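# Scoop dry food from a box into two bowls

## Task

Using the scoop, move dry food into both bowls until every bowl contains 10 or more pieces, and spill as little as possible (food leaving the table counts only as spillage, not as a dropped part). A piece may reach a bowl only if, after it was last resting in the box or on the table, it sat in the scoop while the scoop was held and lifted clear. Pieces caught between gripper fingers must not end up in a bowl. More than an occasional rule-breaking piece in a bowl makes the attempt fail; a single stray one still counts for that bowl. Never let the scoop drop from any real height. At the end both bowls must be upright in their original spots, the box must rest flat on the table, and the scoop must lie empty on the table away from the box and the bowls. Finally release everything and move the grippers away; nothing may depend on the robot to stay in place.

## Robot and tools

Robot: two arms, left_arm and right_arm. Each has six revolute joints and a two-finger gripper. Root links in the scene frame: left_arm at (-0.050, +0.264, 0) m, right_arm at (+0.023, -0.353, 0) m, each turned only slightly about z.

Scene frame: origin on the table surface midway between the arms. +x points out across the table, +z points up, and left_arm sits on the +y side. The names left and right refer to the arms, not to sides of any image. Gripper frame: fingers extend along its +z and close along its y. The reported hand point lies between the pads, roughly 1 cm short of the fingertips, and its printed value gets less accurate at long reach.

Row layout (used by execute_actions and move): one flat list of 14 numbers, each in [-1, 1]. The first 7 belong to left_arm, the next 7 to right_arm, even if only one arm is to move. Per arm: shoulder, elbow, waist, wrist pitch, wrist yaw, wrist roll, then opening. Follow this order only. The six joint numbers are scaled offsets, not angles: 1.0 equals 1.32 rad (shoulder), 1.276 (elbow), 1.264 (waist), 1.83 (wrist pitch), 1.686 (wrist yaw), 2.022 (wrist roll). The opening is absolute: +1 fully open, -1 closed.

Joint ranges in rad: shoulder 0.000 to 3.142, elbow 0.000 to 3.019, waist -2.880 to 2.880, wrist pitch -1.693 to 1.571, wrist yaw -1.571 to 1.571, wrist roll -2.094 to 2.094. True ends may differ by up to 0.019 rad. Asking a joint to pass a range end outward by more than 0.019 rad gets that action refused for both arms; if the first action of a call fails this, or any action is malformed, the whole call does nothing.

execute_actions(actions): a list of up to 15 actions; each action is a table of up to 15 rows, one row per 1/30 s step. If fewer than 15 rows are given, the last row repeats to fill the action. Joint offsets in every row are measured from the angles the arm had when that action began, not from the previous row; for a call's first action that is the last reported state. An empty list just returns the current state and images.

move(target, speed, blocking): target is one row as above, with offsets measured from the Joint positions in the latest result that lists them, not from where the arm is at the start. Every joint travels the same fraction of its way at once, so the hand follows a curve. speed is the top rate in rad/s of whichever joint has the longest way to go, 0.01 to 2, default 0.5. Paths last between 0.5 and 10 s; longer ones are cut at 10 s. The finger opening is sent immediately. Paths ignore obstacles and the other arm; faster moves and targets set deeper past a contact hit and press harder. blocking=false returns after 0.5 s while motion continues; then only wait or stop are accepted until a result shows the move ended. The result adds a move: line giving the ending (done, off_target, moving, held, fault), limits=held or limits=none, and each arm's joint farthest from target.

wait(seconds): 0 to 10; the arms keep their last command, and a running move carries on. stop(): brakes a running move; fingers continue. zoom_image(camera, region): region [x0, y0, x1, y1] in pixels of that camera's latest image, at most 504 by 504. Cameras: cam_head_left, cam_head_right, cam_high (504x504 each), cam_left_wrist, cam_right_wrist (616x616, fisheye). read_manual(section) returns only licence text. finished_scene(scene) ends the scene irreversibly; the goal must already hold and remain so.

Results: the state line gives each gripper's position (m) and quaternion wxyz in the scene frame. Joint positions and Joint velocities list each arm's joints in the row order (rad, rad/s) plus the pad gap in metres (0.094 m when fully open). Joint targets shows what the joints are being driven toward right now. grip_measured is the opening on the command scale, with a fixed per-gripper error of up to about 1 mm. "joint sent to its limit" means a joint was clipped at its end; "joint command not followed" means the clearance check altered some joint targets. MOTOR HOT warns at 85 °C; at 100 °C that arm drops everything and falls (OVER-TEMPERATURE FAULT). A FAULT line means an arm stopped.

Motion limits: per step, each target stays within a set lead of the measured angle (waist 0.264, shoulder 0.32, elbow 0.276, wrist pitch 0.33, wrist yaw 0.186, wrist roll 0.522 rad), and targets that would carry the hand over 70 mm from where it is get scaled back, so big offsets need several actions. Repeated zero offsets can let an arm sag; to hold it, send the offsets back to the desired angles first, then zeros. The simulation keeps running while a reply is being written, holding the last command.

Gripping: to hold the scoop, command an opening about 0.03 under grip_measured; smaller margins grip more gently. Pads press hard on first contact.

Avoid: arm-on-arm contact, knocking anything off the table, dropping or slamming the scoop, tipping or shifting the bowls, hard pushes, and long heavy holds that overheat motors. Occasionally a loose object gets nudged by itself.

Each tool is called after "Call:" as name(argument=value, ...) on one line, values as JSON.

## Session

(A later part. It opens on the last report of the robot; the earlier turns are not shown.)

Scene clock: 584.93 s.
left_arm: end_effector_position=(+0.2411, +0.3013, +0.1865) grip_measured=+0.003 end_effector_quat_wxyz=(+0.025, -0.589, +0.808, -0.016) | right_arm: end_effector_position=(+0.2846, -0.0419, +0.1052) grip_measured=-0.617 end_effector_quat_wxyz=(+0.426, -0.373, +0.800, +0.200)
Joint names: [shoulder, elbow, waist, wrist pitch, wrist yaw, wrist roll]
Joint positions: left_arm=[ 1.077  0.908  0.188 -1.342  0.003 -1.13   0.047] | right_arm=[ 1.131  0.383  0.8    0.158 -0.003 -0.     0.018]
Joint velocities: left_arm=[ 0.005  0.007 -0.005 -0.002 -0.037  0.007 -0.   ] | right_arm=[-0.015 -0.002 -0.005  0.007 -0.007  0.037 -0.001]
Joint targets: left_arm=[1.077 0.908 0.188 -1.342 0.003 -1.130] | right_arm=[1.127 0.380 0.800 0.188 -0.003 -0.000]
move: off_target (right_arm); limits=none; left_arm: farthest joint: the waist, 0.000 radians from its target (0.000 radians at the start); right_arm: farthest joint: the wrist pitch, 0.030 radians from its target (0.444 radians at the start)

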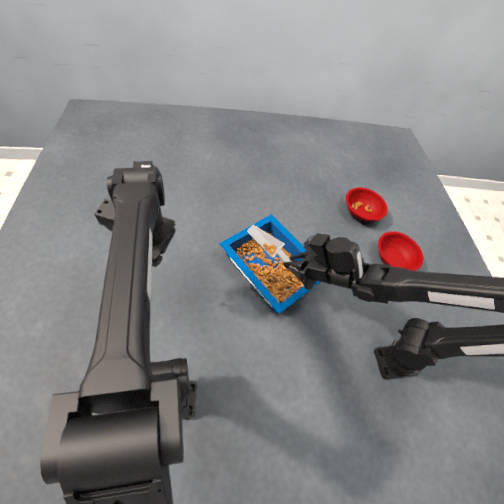

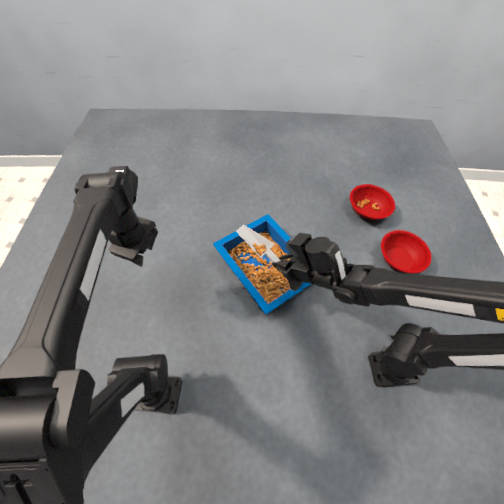

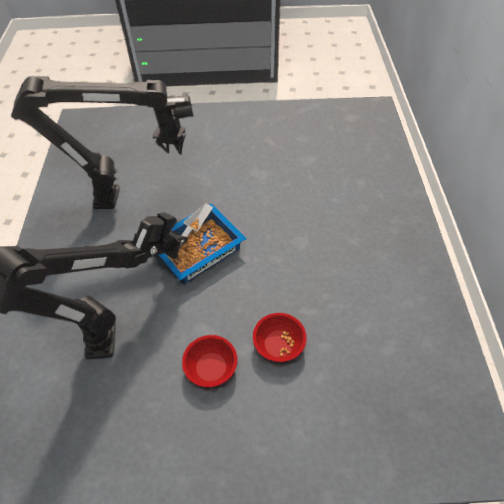

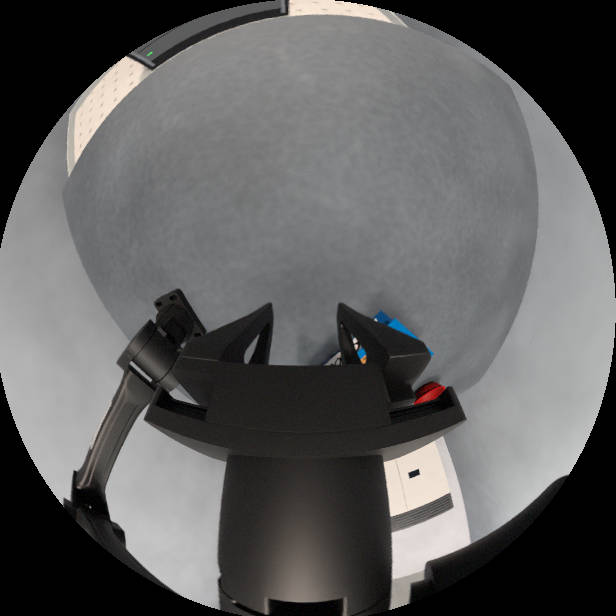

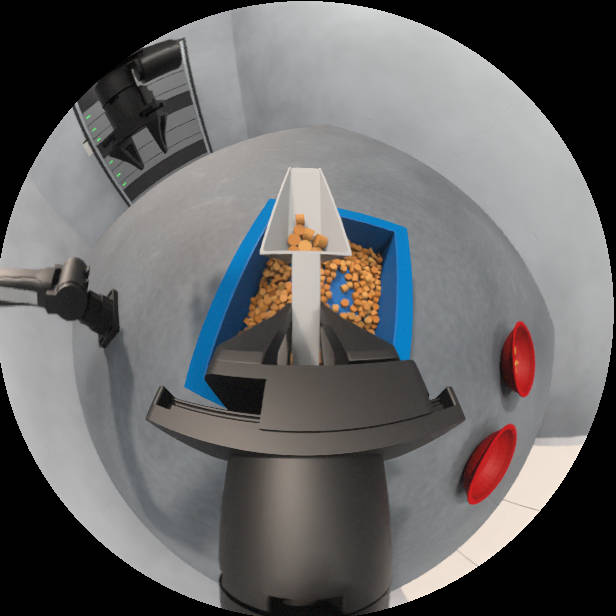

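Call:
move(target=[0,0,0,0,0,0,0.0, 0.0693,0.301,-0.0767,-0.4557,0,0,-0.65], speed=0.7)

Scene clock: 637.70 s.
left_arm: end_effector_position=(+0.2411, +0.3013, +0.1865) grip_measured=+0.003 end_effector_quat_wxyz=(+0.025, -0.589, +0.808, -0.016) | right_arm: end_effector_position=(+0.2978, -0.0754, +0.1060) grip_measured=-0.617 end_effector_quat_wxyz=(+0.194, -0.376, +0.902, +0.082)
Joint names: [shoulder, elbow, waist, wrist pitch, wrist yaw, wrist roll]
Joint positions: left_arm=[ 1.077  0.908  0.188 -1.342  0.003 -1.13   0.047] | right_arm=[ 1.21   0.723  0.719 -0.659 -0.003 -0.     0.018]
Joint velocities: left_arm=[-0.005  0.007  0.005 -0.002  0.081  0.037  0.   ] | right_arm=[ 0.005  0.002 -0.005 -0.032  0.081 -0.007 -0.001]
Joint targets: left_arm=[1.077 0.908 0.188 -1.342 0.003 -1.130] | right_arm=[1.222 0.767 0.703 -0.676 -0.003 -0.000]
move: off_target (right_arm); limits=none; left_arm: farthest joint: the waist, 0.000 radians from its target (0.000 radians at the start); right_arm: farthest joint: the elbow, 0.044 radians from its target (0.384 radians at the start)

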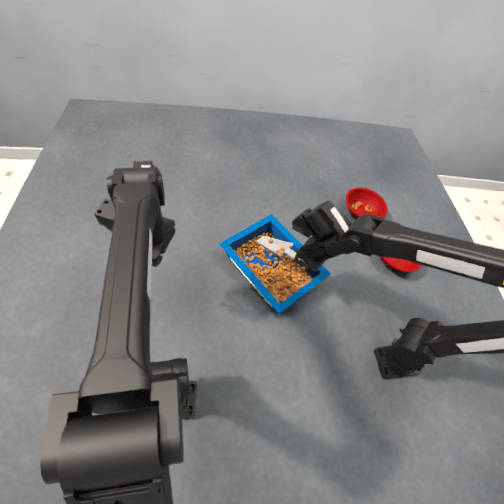

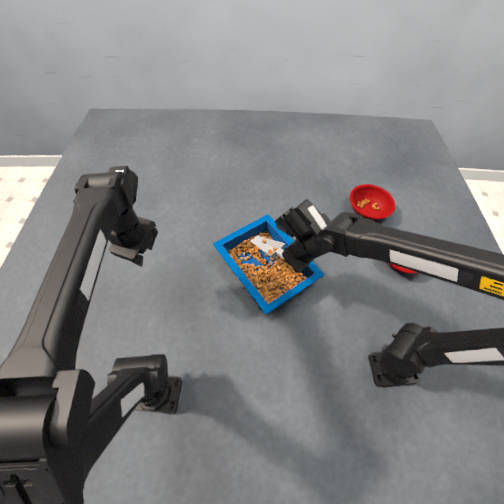

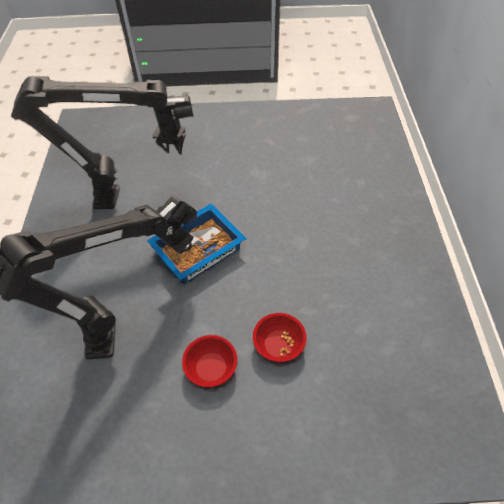

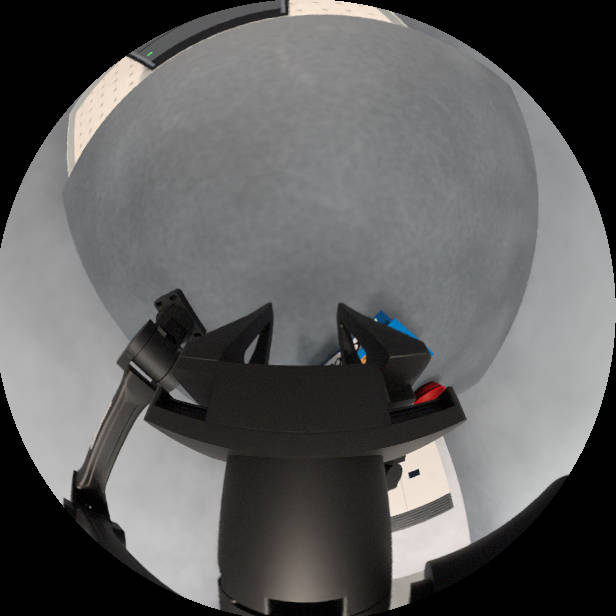

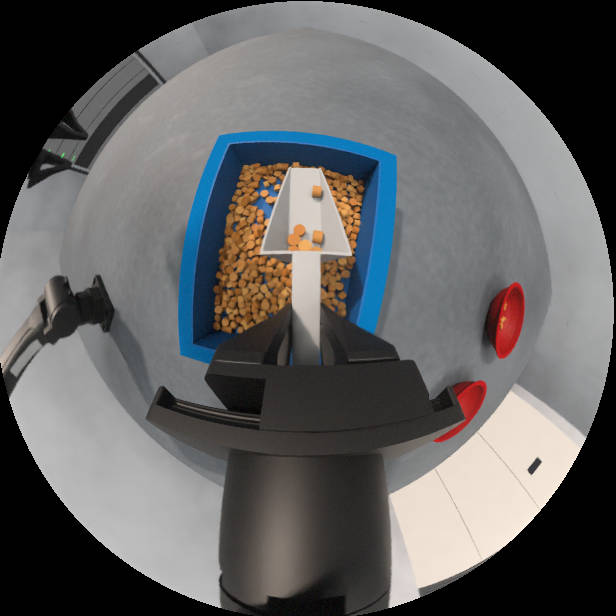

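Call:
zoom_image(camera="cam_right_wrist", region=[230, 130, 400, 280])

Region (230, 130, 400, 280) of cam_right_wrist's 616x616 image, scaled by 2.965, with more detail than that image has; it fills the top 445 rows of this view, and the rest is white.

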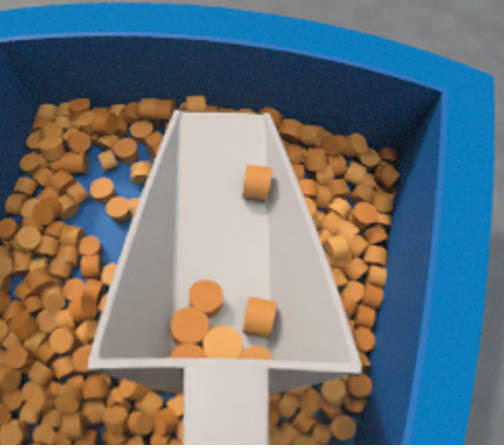

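Call:
move(target=[0,0,0,0,0,0,0.0, 0.097,0.063,0,-0.0335,0,0,-0.65], speed=0.2)

Scene clock: 643.70 s.
left_arm: end_effector_position=(+0.2411, +0.3013, +0.1865) grip_measured=+0.003 end_effector_quat_wxyz=(+0.025, -0.589, +0.808, -0.016) | right_arm: end_effector_position=(+0.2994, -0.0738, +0.0760) grip_measured=-0.617 end_effector_quat_wxyz=(+0.140, -0.381, +0.912, +0.060)
Joint names: [shoulder, elbow, waist, wrist pitch, wrist yaw, wrist roll]
Joint positions: left_arm=[ 1.077  0.908  0.188 -1.342  0.003 -1.13   0.047] | right_arm=[ 1.326  0.763  0.719 -0.703 -0.003 -0.     0.018]
Joint velocities: left_arm=[-0.005  0.012 -0.005 -0.012 -0.022 -0.007  0.   ] | right_arm=[ 0.005 -0.002 -0.015  0.012 -0.007  0.007  0.   ]
Joint targets: left_arm=[1.077 0.908 0.188 -1.342 0.003 -1.130] | right_arm=[1.338 0.803 0.719 -0.721 -0.003 -0.000]
move: off_target (right_arm); limits=none; left_arm: farthest joint: the waist, 0.000 radians from its target (0.000 radians at the start); right_arm: farthest joint: the elbow, 0.041 radians from its target (0.080 radians at the start)

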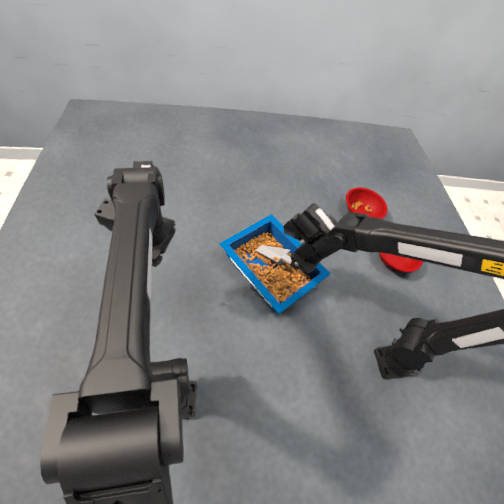

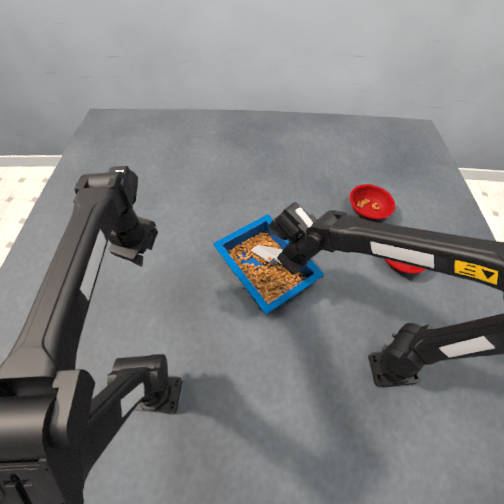

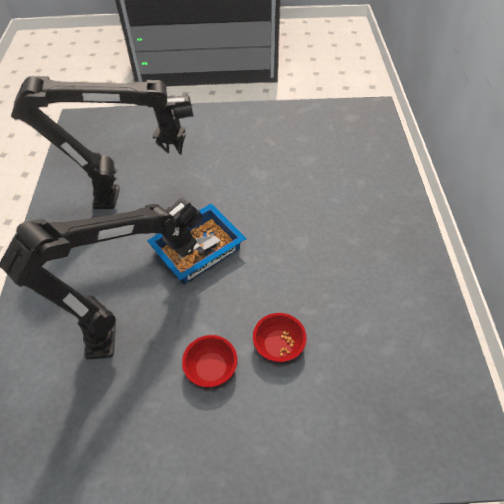

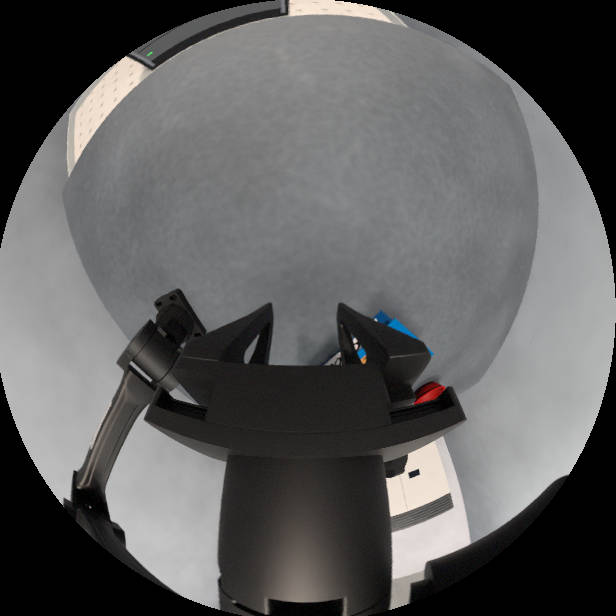

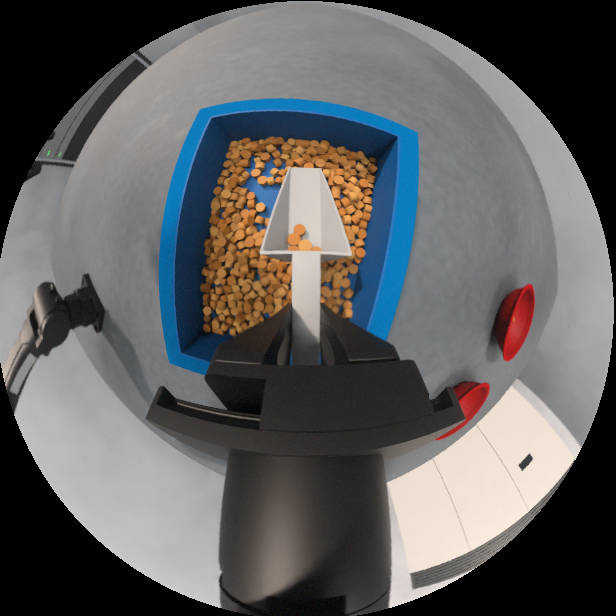

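Call:
zoom_image(camera="cam_right_wrist", region=[230, 110, 400, 280])

Region (230, 110, 400, 280) of cam_right_wrist's 616x616 image, scaled by 2.965, with more detail than that image has.

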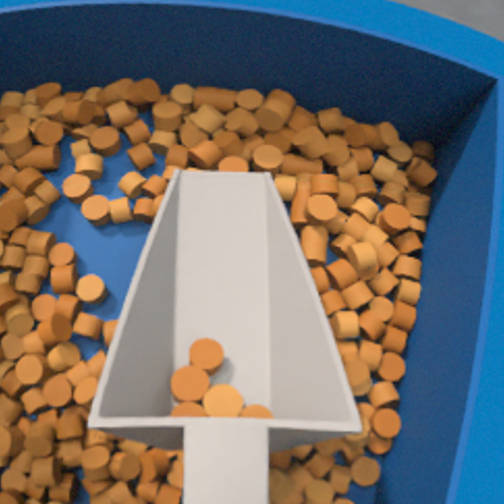

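Call:
move(target=[0,0,0,0,0,0,0.0, -0.0386,0.062,-0.042,-0.104,0,0,-0.65], speed=0.3)

Scene clock: 666.67 s.
left_arm: end_effector_position=(+0.2411, +0.3013, +0.1865) grip_measured=+0.003 end_effector_quat_wxyz=(+0.025, -0.589, +0.808, -0.016) | right_arm: end_effector_position=(+0.2924, -0.1006, +0.0962) grip_measured=-0.617 end_effector_quat_wxyz=(+0.099, -0.365, +0.925, +0.041)
Joint names: [shoulder, elbow, waist, wrist pitch, wrist yaw, wrist roll]
Joint positions: left_arm=[ 1.077  0.908  0.188 -1.342  0.003 -1.13   0.047] | right_arm=[ 1.279  0.799  0.681 -0.877 -0.003 -0.     0.018]
Joint velocities: left_arm=[-0.005  0.002 -0.005  0.007  0.051 -0.007  0.   ] | right_arm=[-0.015 -0.007 -0.005 -0.022 -0.007  0.022 -0.001]
Joint targets: left_arm=[1.077 0.908 0.188 -1.342 0.003 -1.130] | right_arm=[1.275 0.842 0.666 -0.893 -0.003 -0.000]
move: off_target (right_arm); limits=none; left_arm: farthest joint: the waist, 0.000 radians from its target (0.000 radians at the start); right_arm: farthest joint: the elbow, 0.043 radians from its target (0.079 radians at the start)

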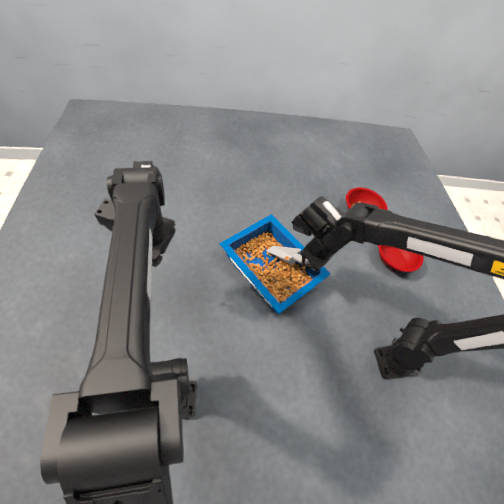

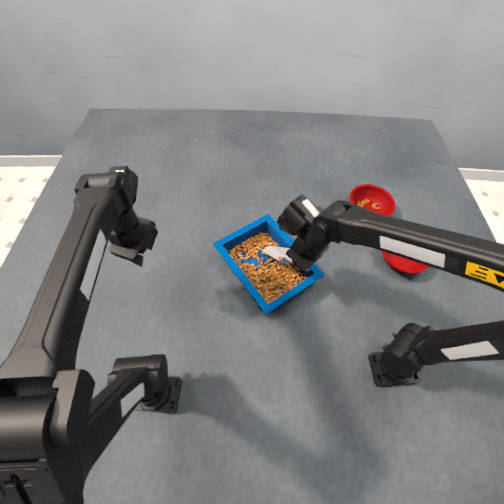

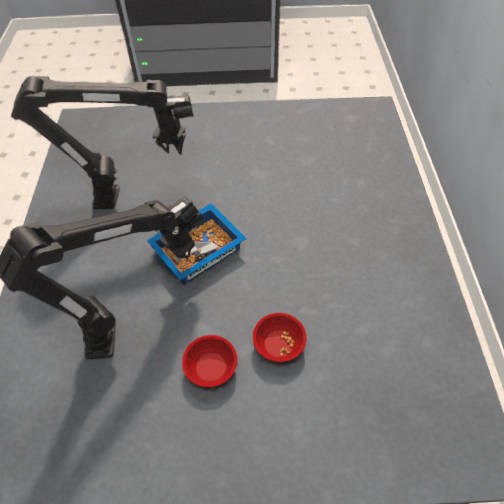

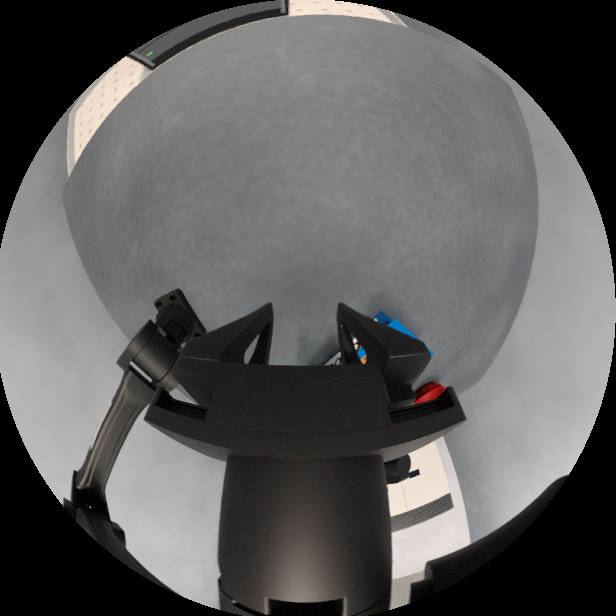

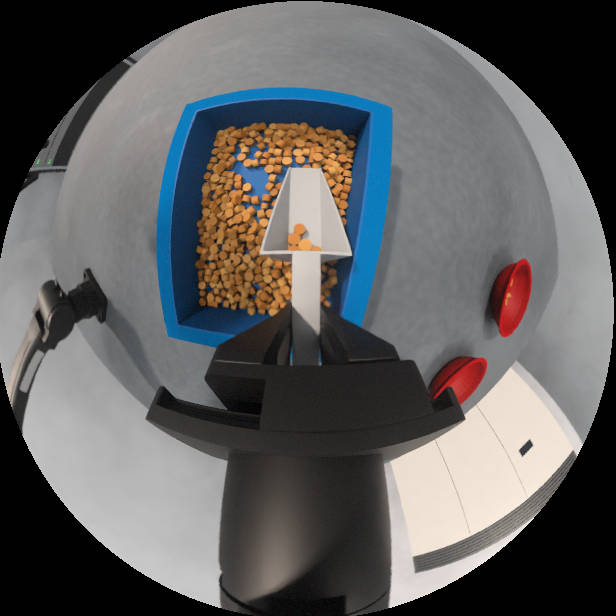

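Call:
move(target=[0,0,0,0,0,0,0.0, 0.034,-0.032,0,0.045,0,0,-0.65], speed=0.15)

Scene clock: 671.13 s.
left_arm: end_effector_position=(+0.2411, +0.3013, +0.1865) grip_measured=+0.003 end_effector_quat_wxyz=(+0.025, -0.589, +0.808, -0.016) | right_arm: end_effector_position=(+0.2937, -0.0994, +0.0792) grip_measured=-0.617 end_effector_quat_wxyz=(+0.104, -0.365, +0.924, +0.043)
Joint names: [shoulder, elbow, waist, wrist pitch, wrist yaw, wrist roll]
Joint positions: left_arm=[ 1.077  0.908  0.188 -1.342  0.003 -1.13   0.047] | right_arm=[ 1.303  0.768  0.681 -0.81  -0.003 -0.     0.018]
Joint velocities: left_arm=[-0.005  0.012  0.005  0.017  0.081 -0.066 -0.001] | right_arm=[-0.005 -0.017 -0.024  0.002 -0.037 -0.022 -0.001]
Joint targets: left_arm=[1.077 0.908 0.188 -1.342 0.003 -1.130] | right_arm=[1.323 0.758 0.681 -0.794 -0.003 -0.000]
move: done; limits=none; left_arm: farthest joint: the waist, 0.000 radians from its target (0.000 radians at the start); right_arm: farthest joint: the shoulder, 0.020 radians from its target (0.045 radians at the start)

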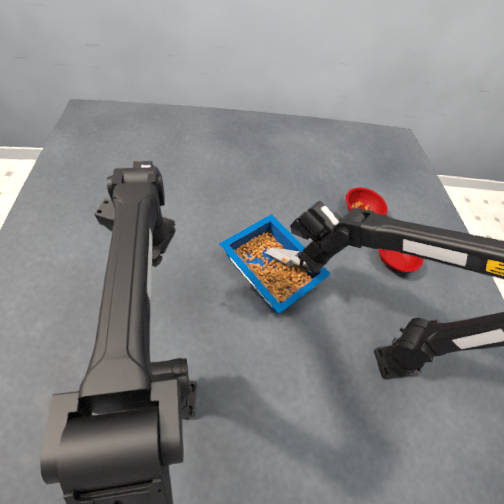

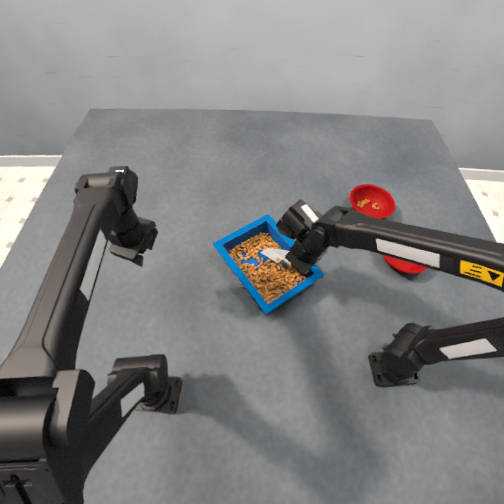

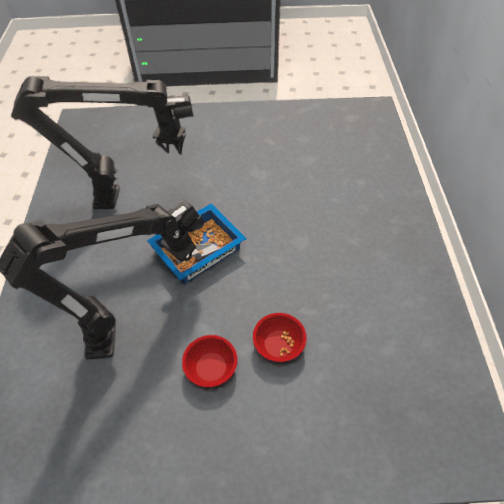

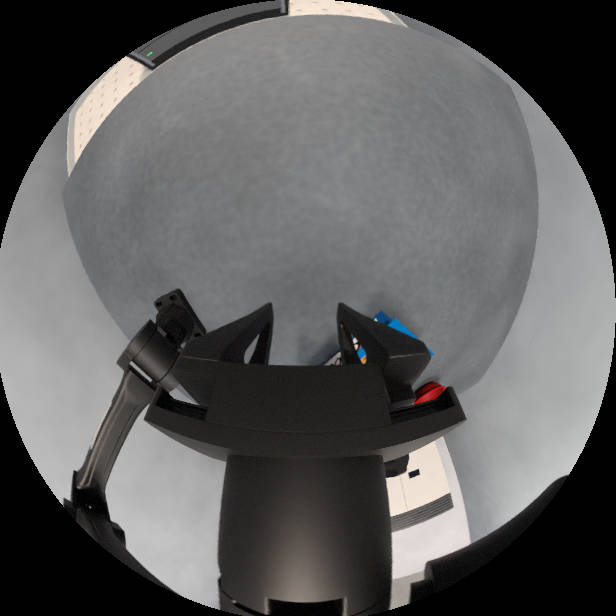

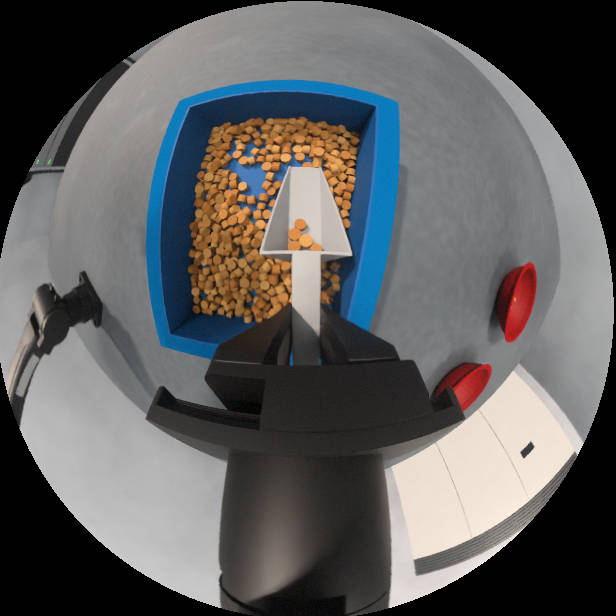

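Call:
move(target=[0,0,0,0,0,0,0.0, 0.091,0.058,0,0.088,0,0,-0.65], speed=0.15)

Scene clock: 675.60 s.
left_arm: end_effector_position=(+0.2411, +0.3013, +0.1865) grip_measured=+0.003 end_effector_quat_wxyz=(+0.025, -0.589, +0.808, -0.016) | right_arm: end_effector_position=(+0.3259, -0.0694, +0.0651) grip_measured=-0.617 end_effector_quat_wxyz=(+0.140, -0.363, +0.919, +0.057)
Joint names: [shoulder, elbow, waist, wrist pitch, wrist yaw, wrist roll]
Joint positions: left_arm=[ 1.077  0.908  0.188 -1.342  0.003 -1.13   0.047] | right_arm=[ 1.404  0.804  0.681 -0.668 -0.002 -0.     0.018]
Joint velocities: left_arm=[-0.005  0.007 -0.005  0.012  0.051 -0.007  0.   ] | right_arm=[ 0.005 -0.002 -0.024  0.017 -0.022  0.022 -0.   ]
Joint targets: left_arm=[1.077 0.908 0.188 -1.342 0.003 -1.130] | right_arm=[1.423 0.842 0.681 -0.649 -0.003 -0.000]
move: off_target (right_arm); limits=none; left_arm: farthest joint: the waist, 0.000 radians from its target (0.000 radians at the start); right_arm: farthest joint: the elbow, 0.038 radians from its target (0.074 radians at the start)

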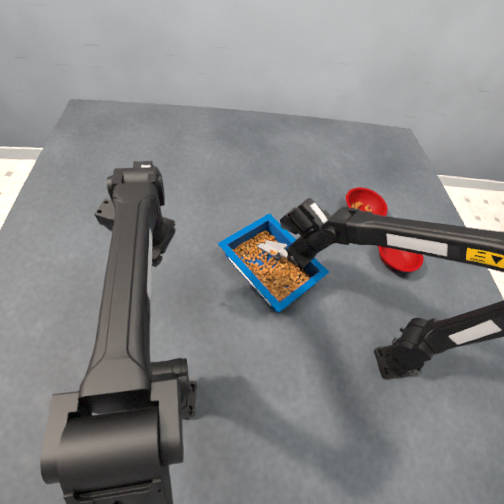

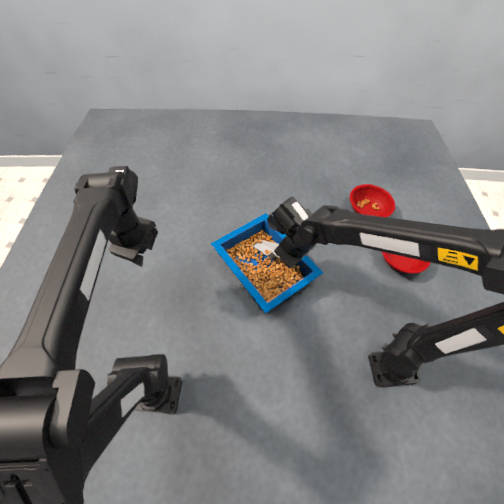

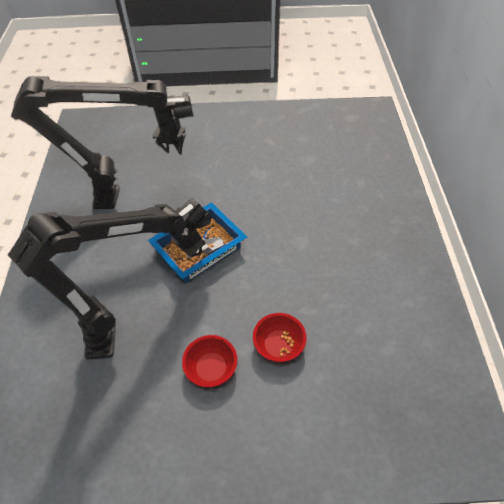

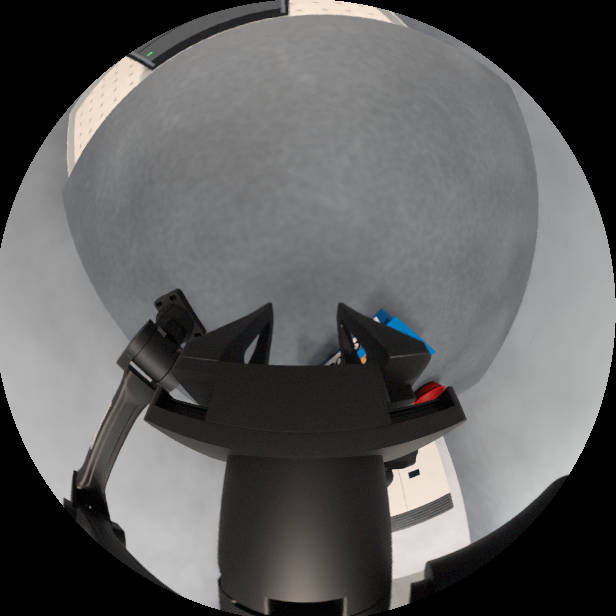

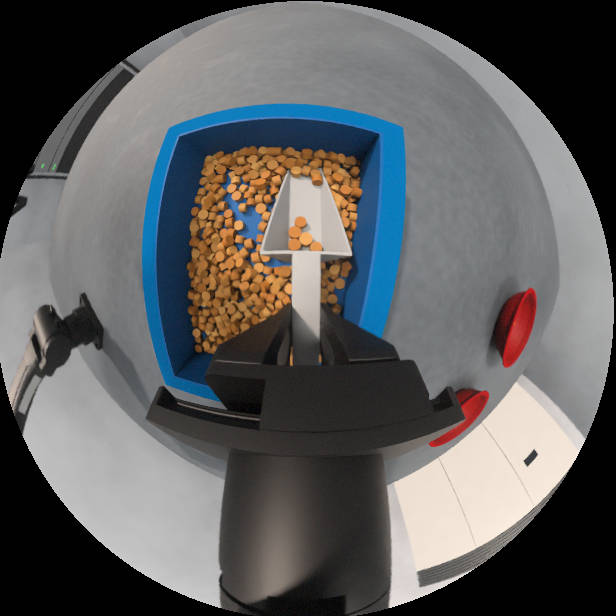

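Call:
zoom_image(camera="cam_right_wrist", region=[230, 110, 400, 280])

Region (230, 110, 400, 280) of cam_right_wrist's 616x616 image, scaled by 2.965, with more detail than that image has.

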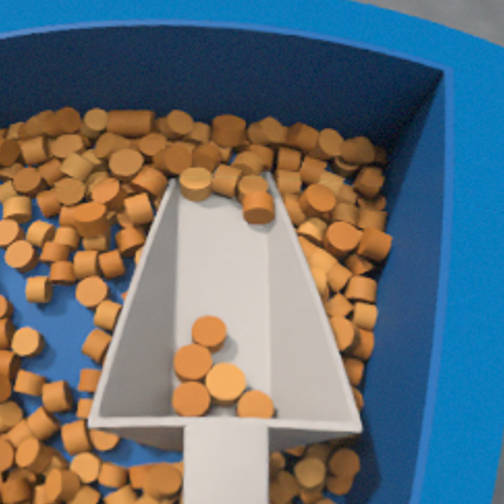

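Call:
move(target=[0,0,0,0,0,0,0.0, 0.0,-0.099,0,0.156,0,0,-0.65], speed=0.2)

Scene clock: 690.50 s.
left_arm: end_effector_position=(+0.2411, +0.3013, +0.1865) grip_measured=+0.003 end_effector_quat_wxyz=(+0.025, -0.589, +0.808, -0.016) | right_arm: end_effector_position=(+0.3325, -0.0633, +0.0470) grip_measured=-0.617 end_effector_quat_wxyz=(+0.213, -0.358, +0.905, +0.085)
Joint names: [shoulder, elbow, waist, wrist pitch, wrist yaw, wrist roll]
Joint positions: left_arm=[ 1.077  0.908  0.188 -1.342  0.003 -1.13   0.047] | right_arm=[ 1.398  0.69   0.681 -0.399 -0.002 -0.     0.018]
Joint velocities: left_arm=[-0.015  0.002 -0.005 -0.007 -0.007  0.051 -0.002] | right_arm=[-0.005  0.002 -0.015 -0.007 -0.007 -0.007 -0.001]
Joint targets: left_arm=[1.077 0.908 0.188 -1.342 0.003 -1.130] | right_arm=[1.404 0.678 0.681 -0.382 -0.002 -0.000]
move: done; limits=none; left_arm: farthest joint: the waist, 0.000 radians from its target (0.000 radians at the start); right_arm: farthest joint: the wrist pitch, 0.016 radians from its target (0.285 radians at the start)

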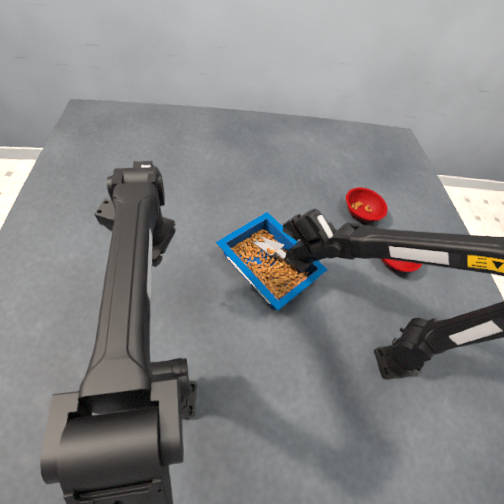

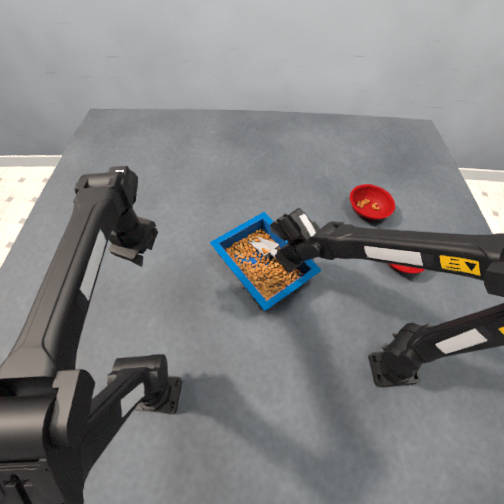

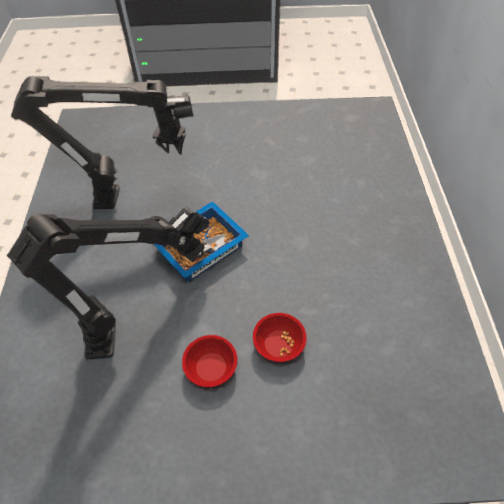

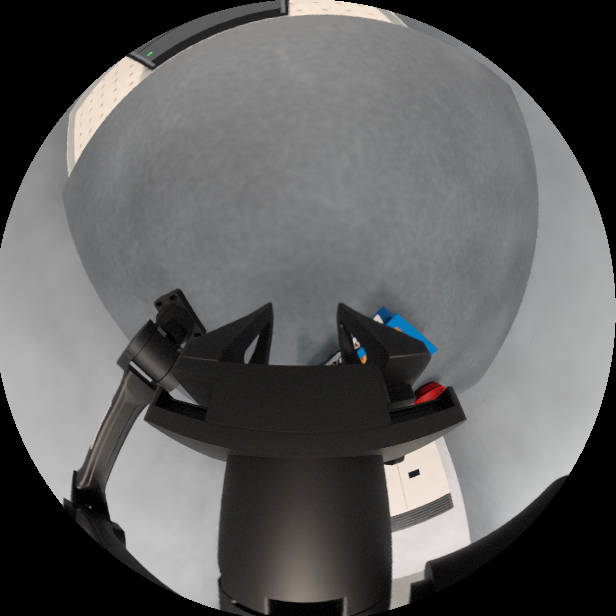

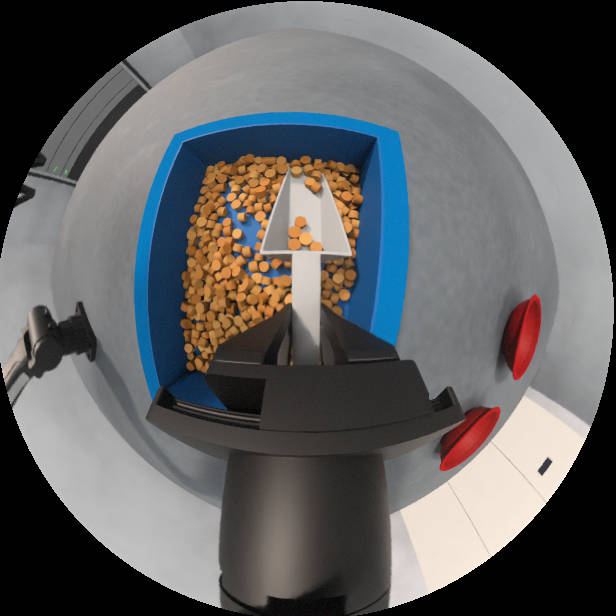

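Call:
zoom_image(camera="cam_right_wrist", region=[240, 120, 390, 270])

Region (240, 120, 390, 270) of cam_right_wrist's 616x616 image, scaled by 3.360, with more detail than that image has.

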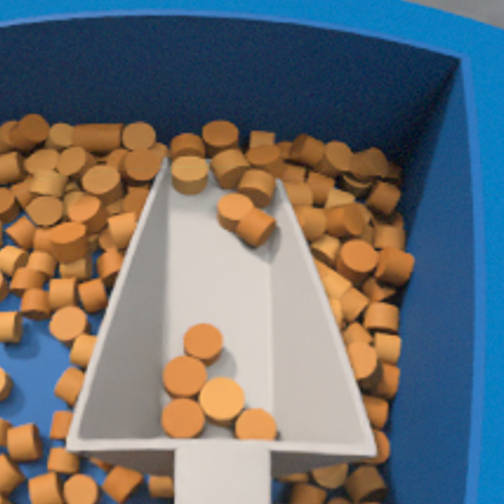

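Call:
move(target=[0,0,0,0,0,0,0.0, 0.002,-0.023,0,0.055,0,0,-0.65], speed=0.15)

Scene clock: 713.57 s.
left_arm: end_effector_position=(+0.2411, +0.3013, +0.1865) grip_measured=+0.003 end_effector_quat_wxyz=(+0.025, -0.589, +0.808, -0.016) | right_arm: end_effector_position=(+0.3352, -0.0607, +0.0455) grip_measured=-0.617 end_effector_quat_wxyz=(+0.235, -0.356, +0.900, +0.094)
Joint names: [shoulder, elbow, waist, wrist pitch, wrist yaw, wrist roll]
Joint positions: left_arm=[ 1.077  0.908  0.188 -1.342  0.003 -1.13   0.047] | right_arm=[ 1.396  0.664  0.681 -0.326 -0.002 -0.     0.018]
Joint velocities: left_arm=[-0.024 -0.007 -0.015 -0.012 -0.051  0.007 -0.001] | right_arm=[ 0.005 -0.012  0.005 -0.022 -0.022 -0.007 -0.001]
Joint targets: left_arm=[1.077 0.908 0.188 -1.342 0.003 -1.130] | right_arm=[1.400 0.660 0.681 -0.298 -0.002 -0.000]
move: off_target (right_arm); limits=none; left_arm: farthest joint: the waist, 0.000 radians from its target (0.000 radians at the start); right_arm: farthest joint: the wrist pitch, 0.028 radians from its target (0.101 radians at the start)

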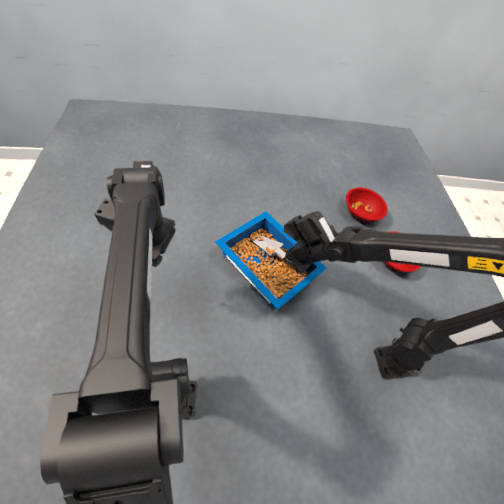

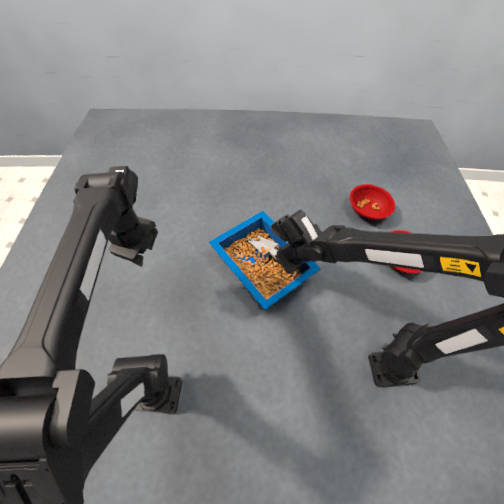

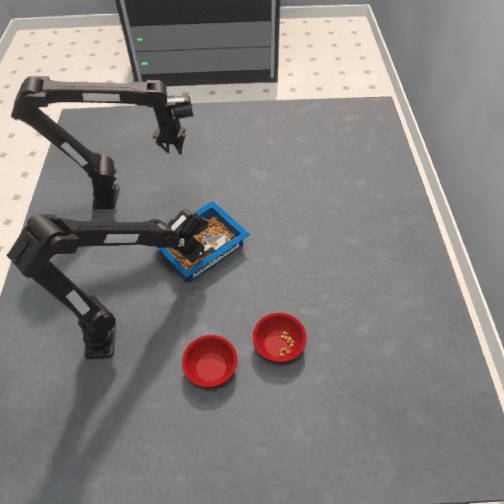

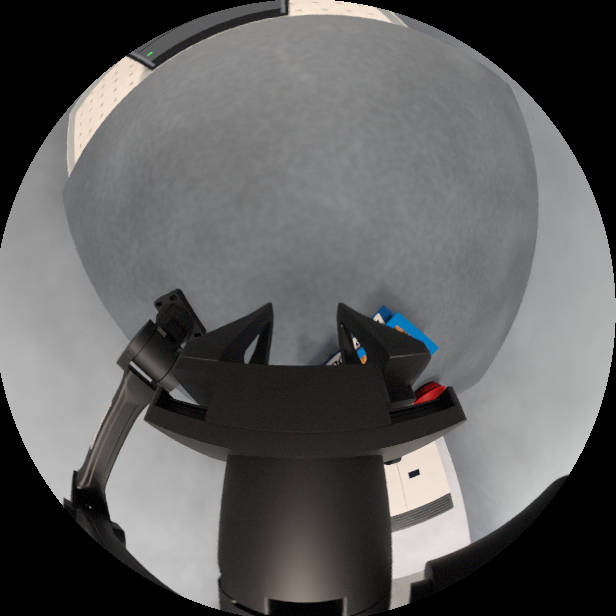

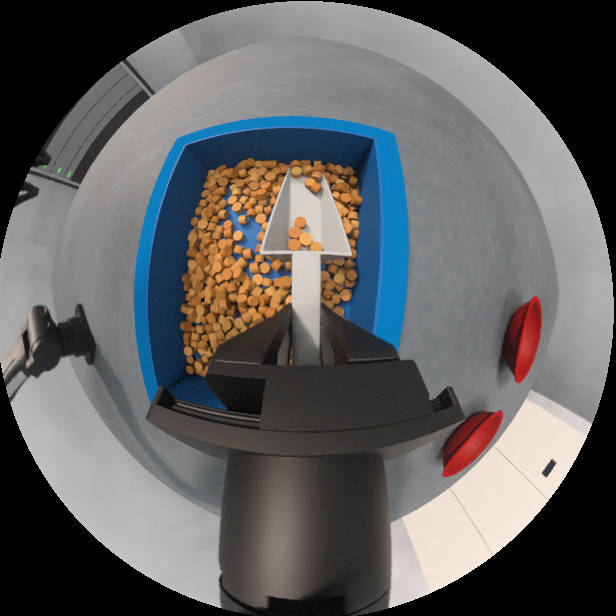

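Call:
move(target=[0,0,0,0,0,0,0.0, -0.204,-0.2226,0,0.287,0,0,-0.65], speed=0.4)

Scene clock: 725.93 s.
left_arm: end_effector_position=(+0.2411, +0.3013, +0.1865) grip_measured=+0.003 end_effector_quat_wxyz=(+0.025, -0.589, +0.808, -0.016) | right_arm: end_effector_position=(+0.3204, -0.0745, +0.1067) grip_measured=-0.617 end_effector_quat_wxyz=(+0.441, -0.324, +0.818, +0.175)
Joint names: [shoulder, elbow, waist, wrist pitch, wrist yaw, wrist roll]
Joint positions: left_arm=[ 1.077  0.908  0.188 -1.342  0.003 -1.13   0.047] | right_arm=[ 1.131  0.382  0.681  0.168 -0.002 -0.     0.018]
Joint velocities: left_arm=[ 0.005 -0.007  0.005  0.007 -0.051 -0.051 -0.   ] | right_arm=[ 0.005 -0.022  0.005  0.022  0.022  0.037  0.   ]
Joint targets: left_arm=[1.077 0.908 0.188 -1.342 0.003 -1.130] | right_arm=[1.127 0.380 0.681 0.199 -0.002 -0.000]
move: off_target (right_arm); limits=none; left_arm: farthest joint: the waist, 0.000 radians from its target (0.000 radians at the start); right_arm: farthest joint: the wrist pitch, 0.031 radians from its target (0.526 radians at the start)

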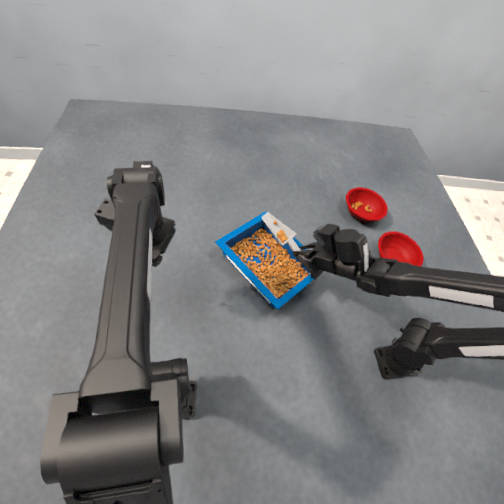

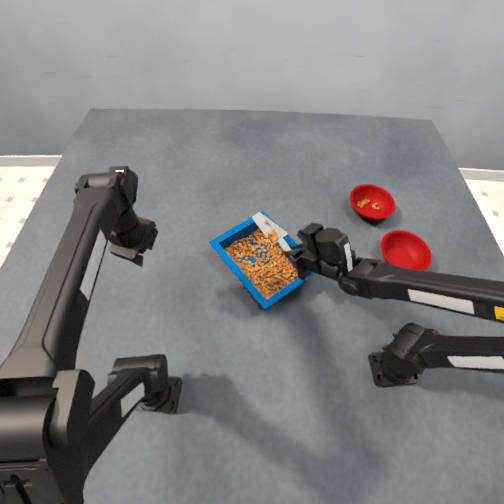

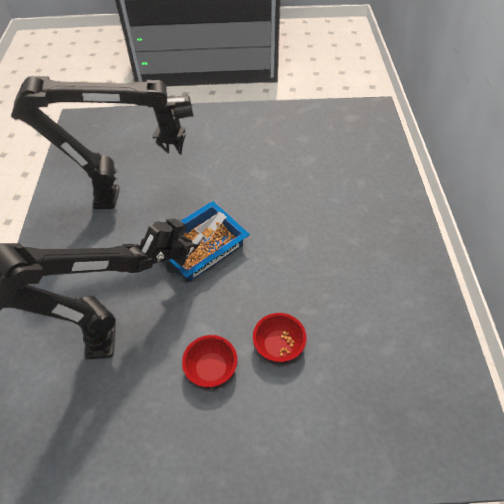

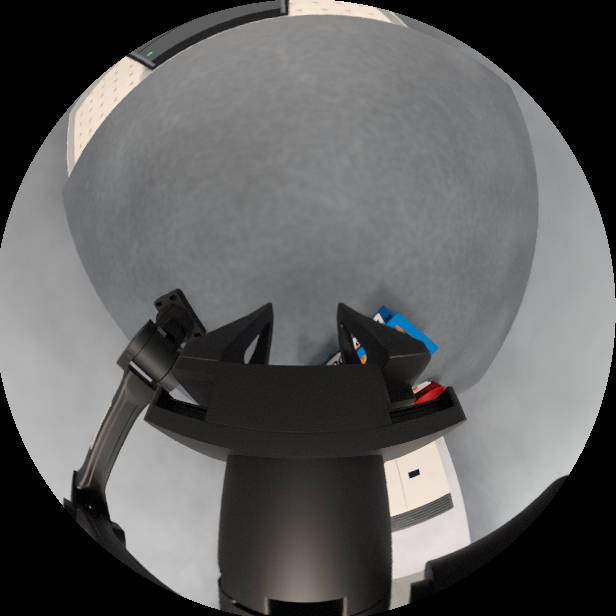

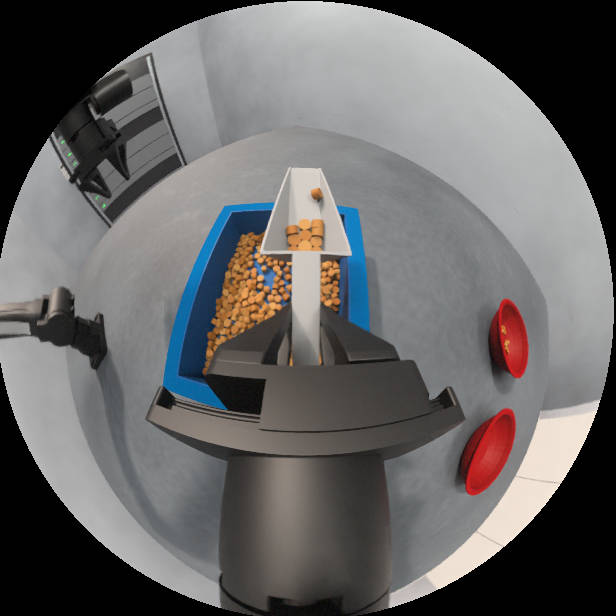

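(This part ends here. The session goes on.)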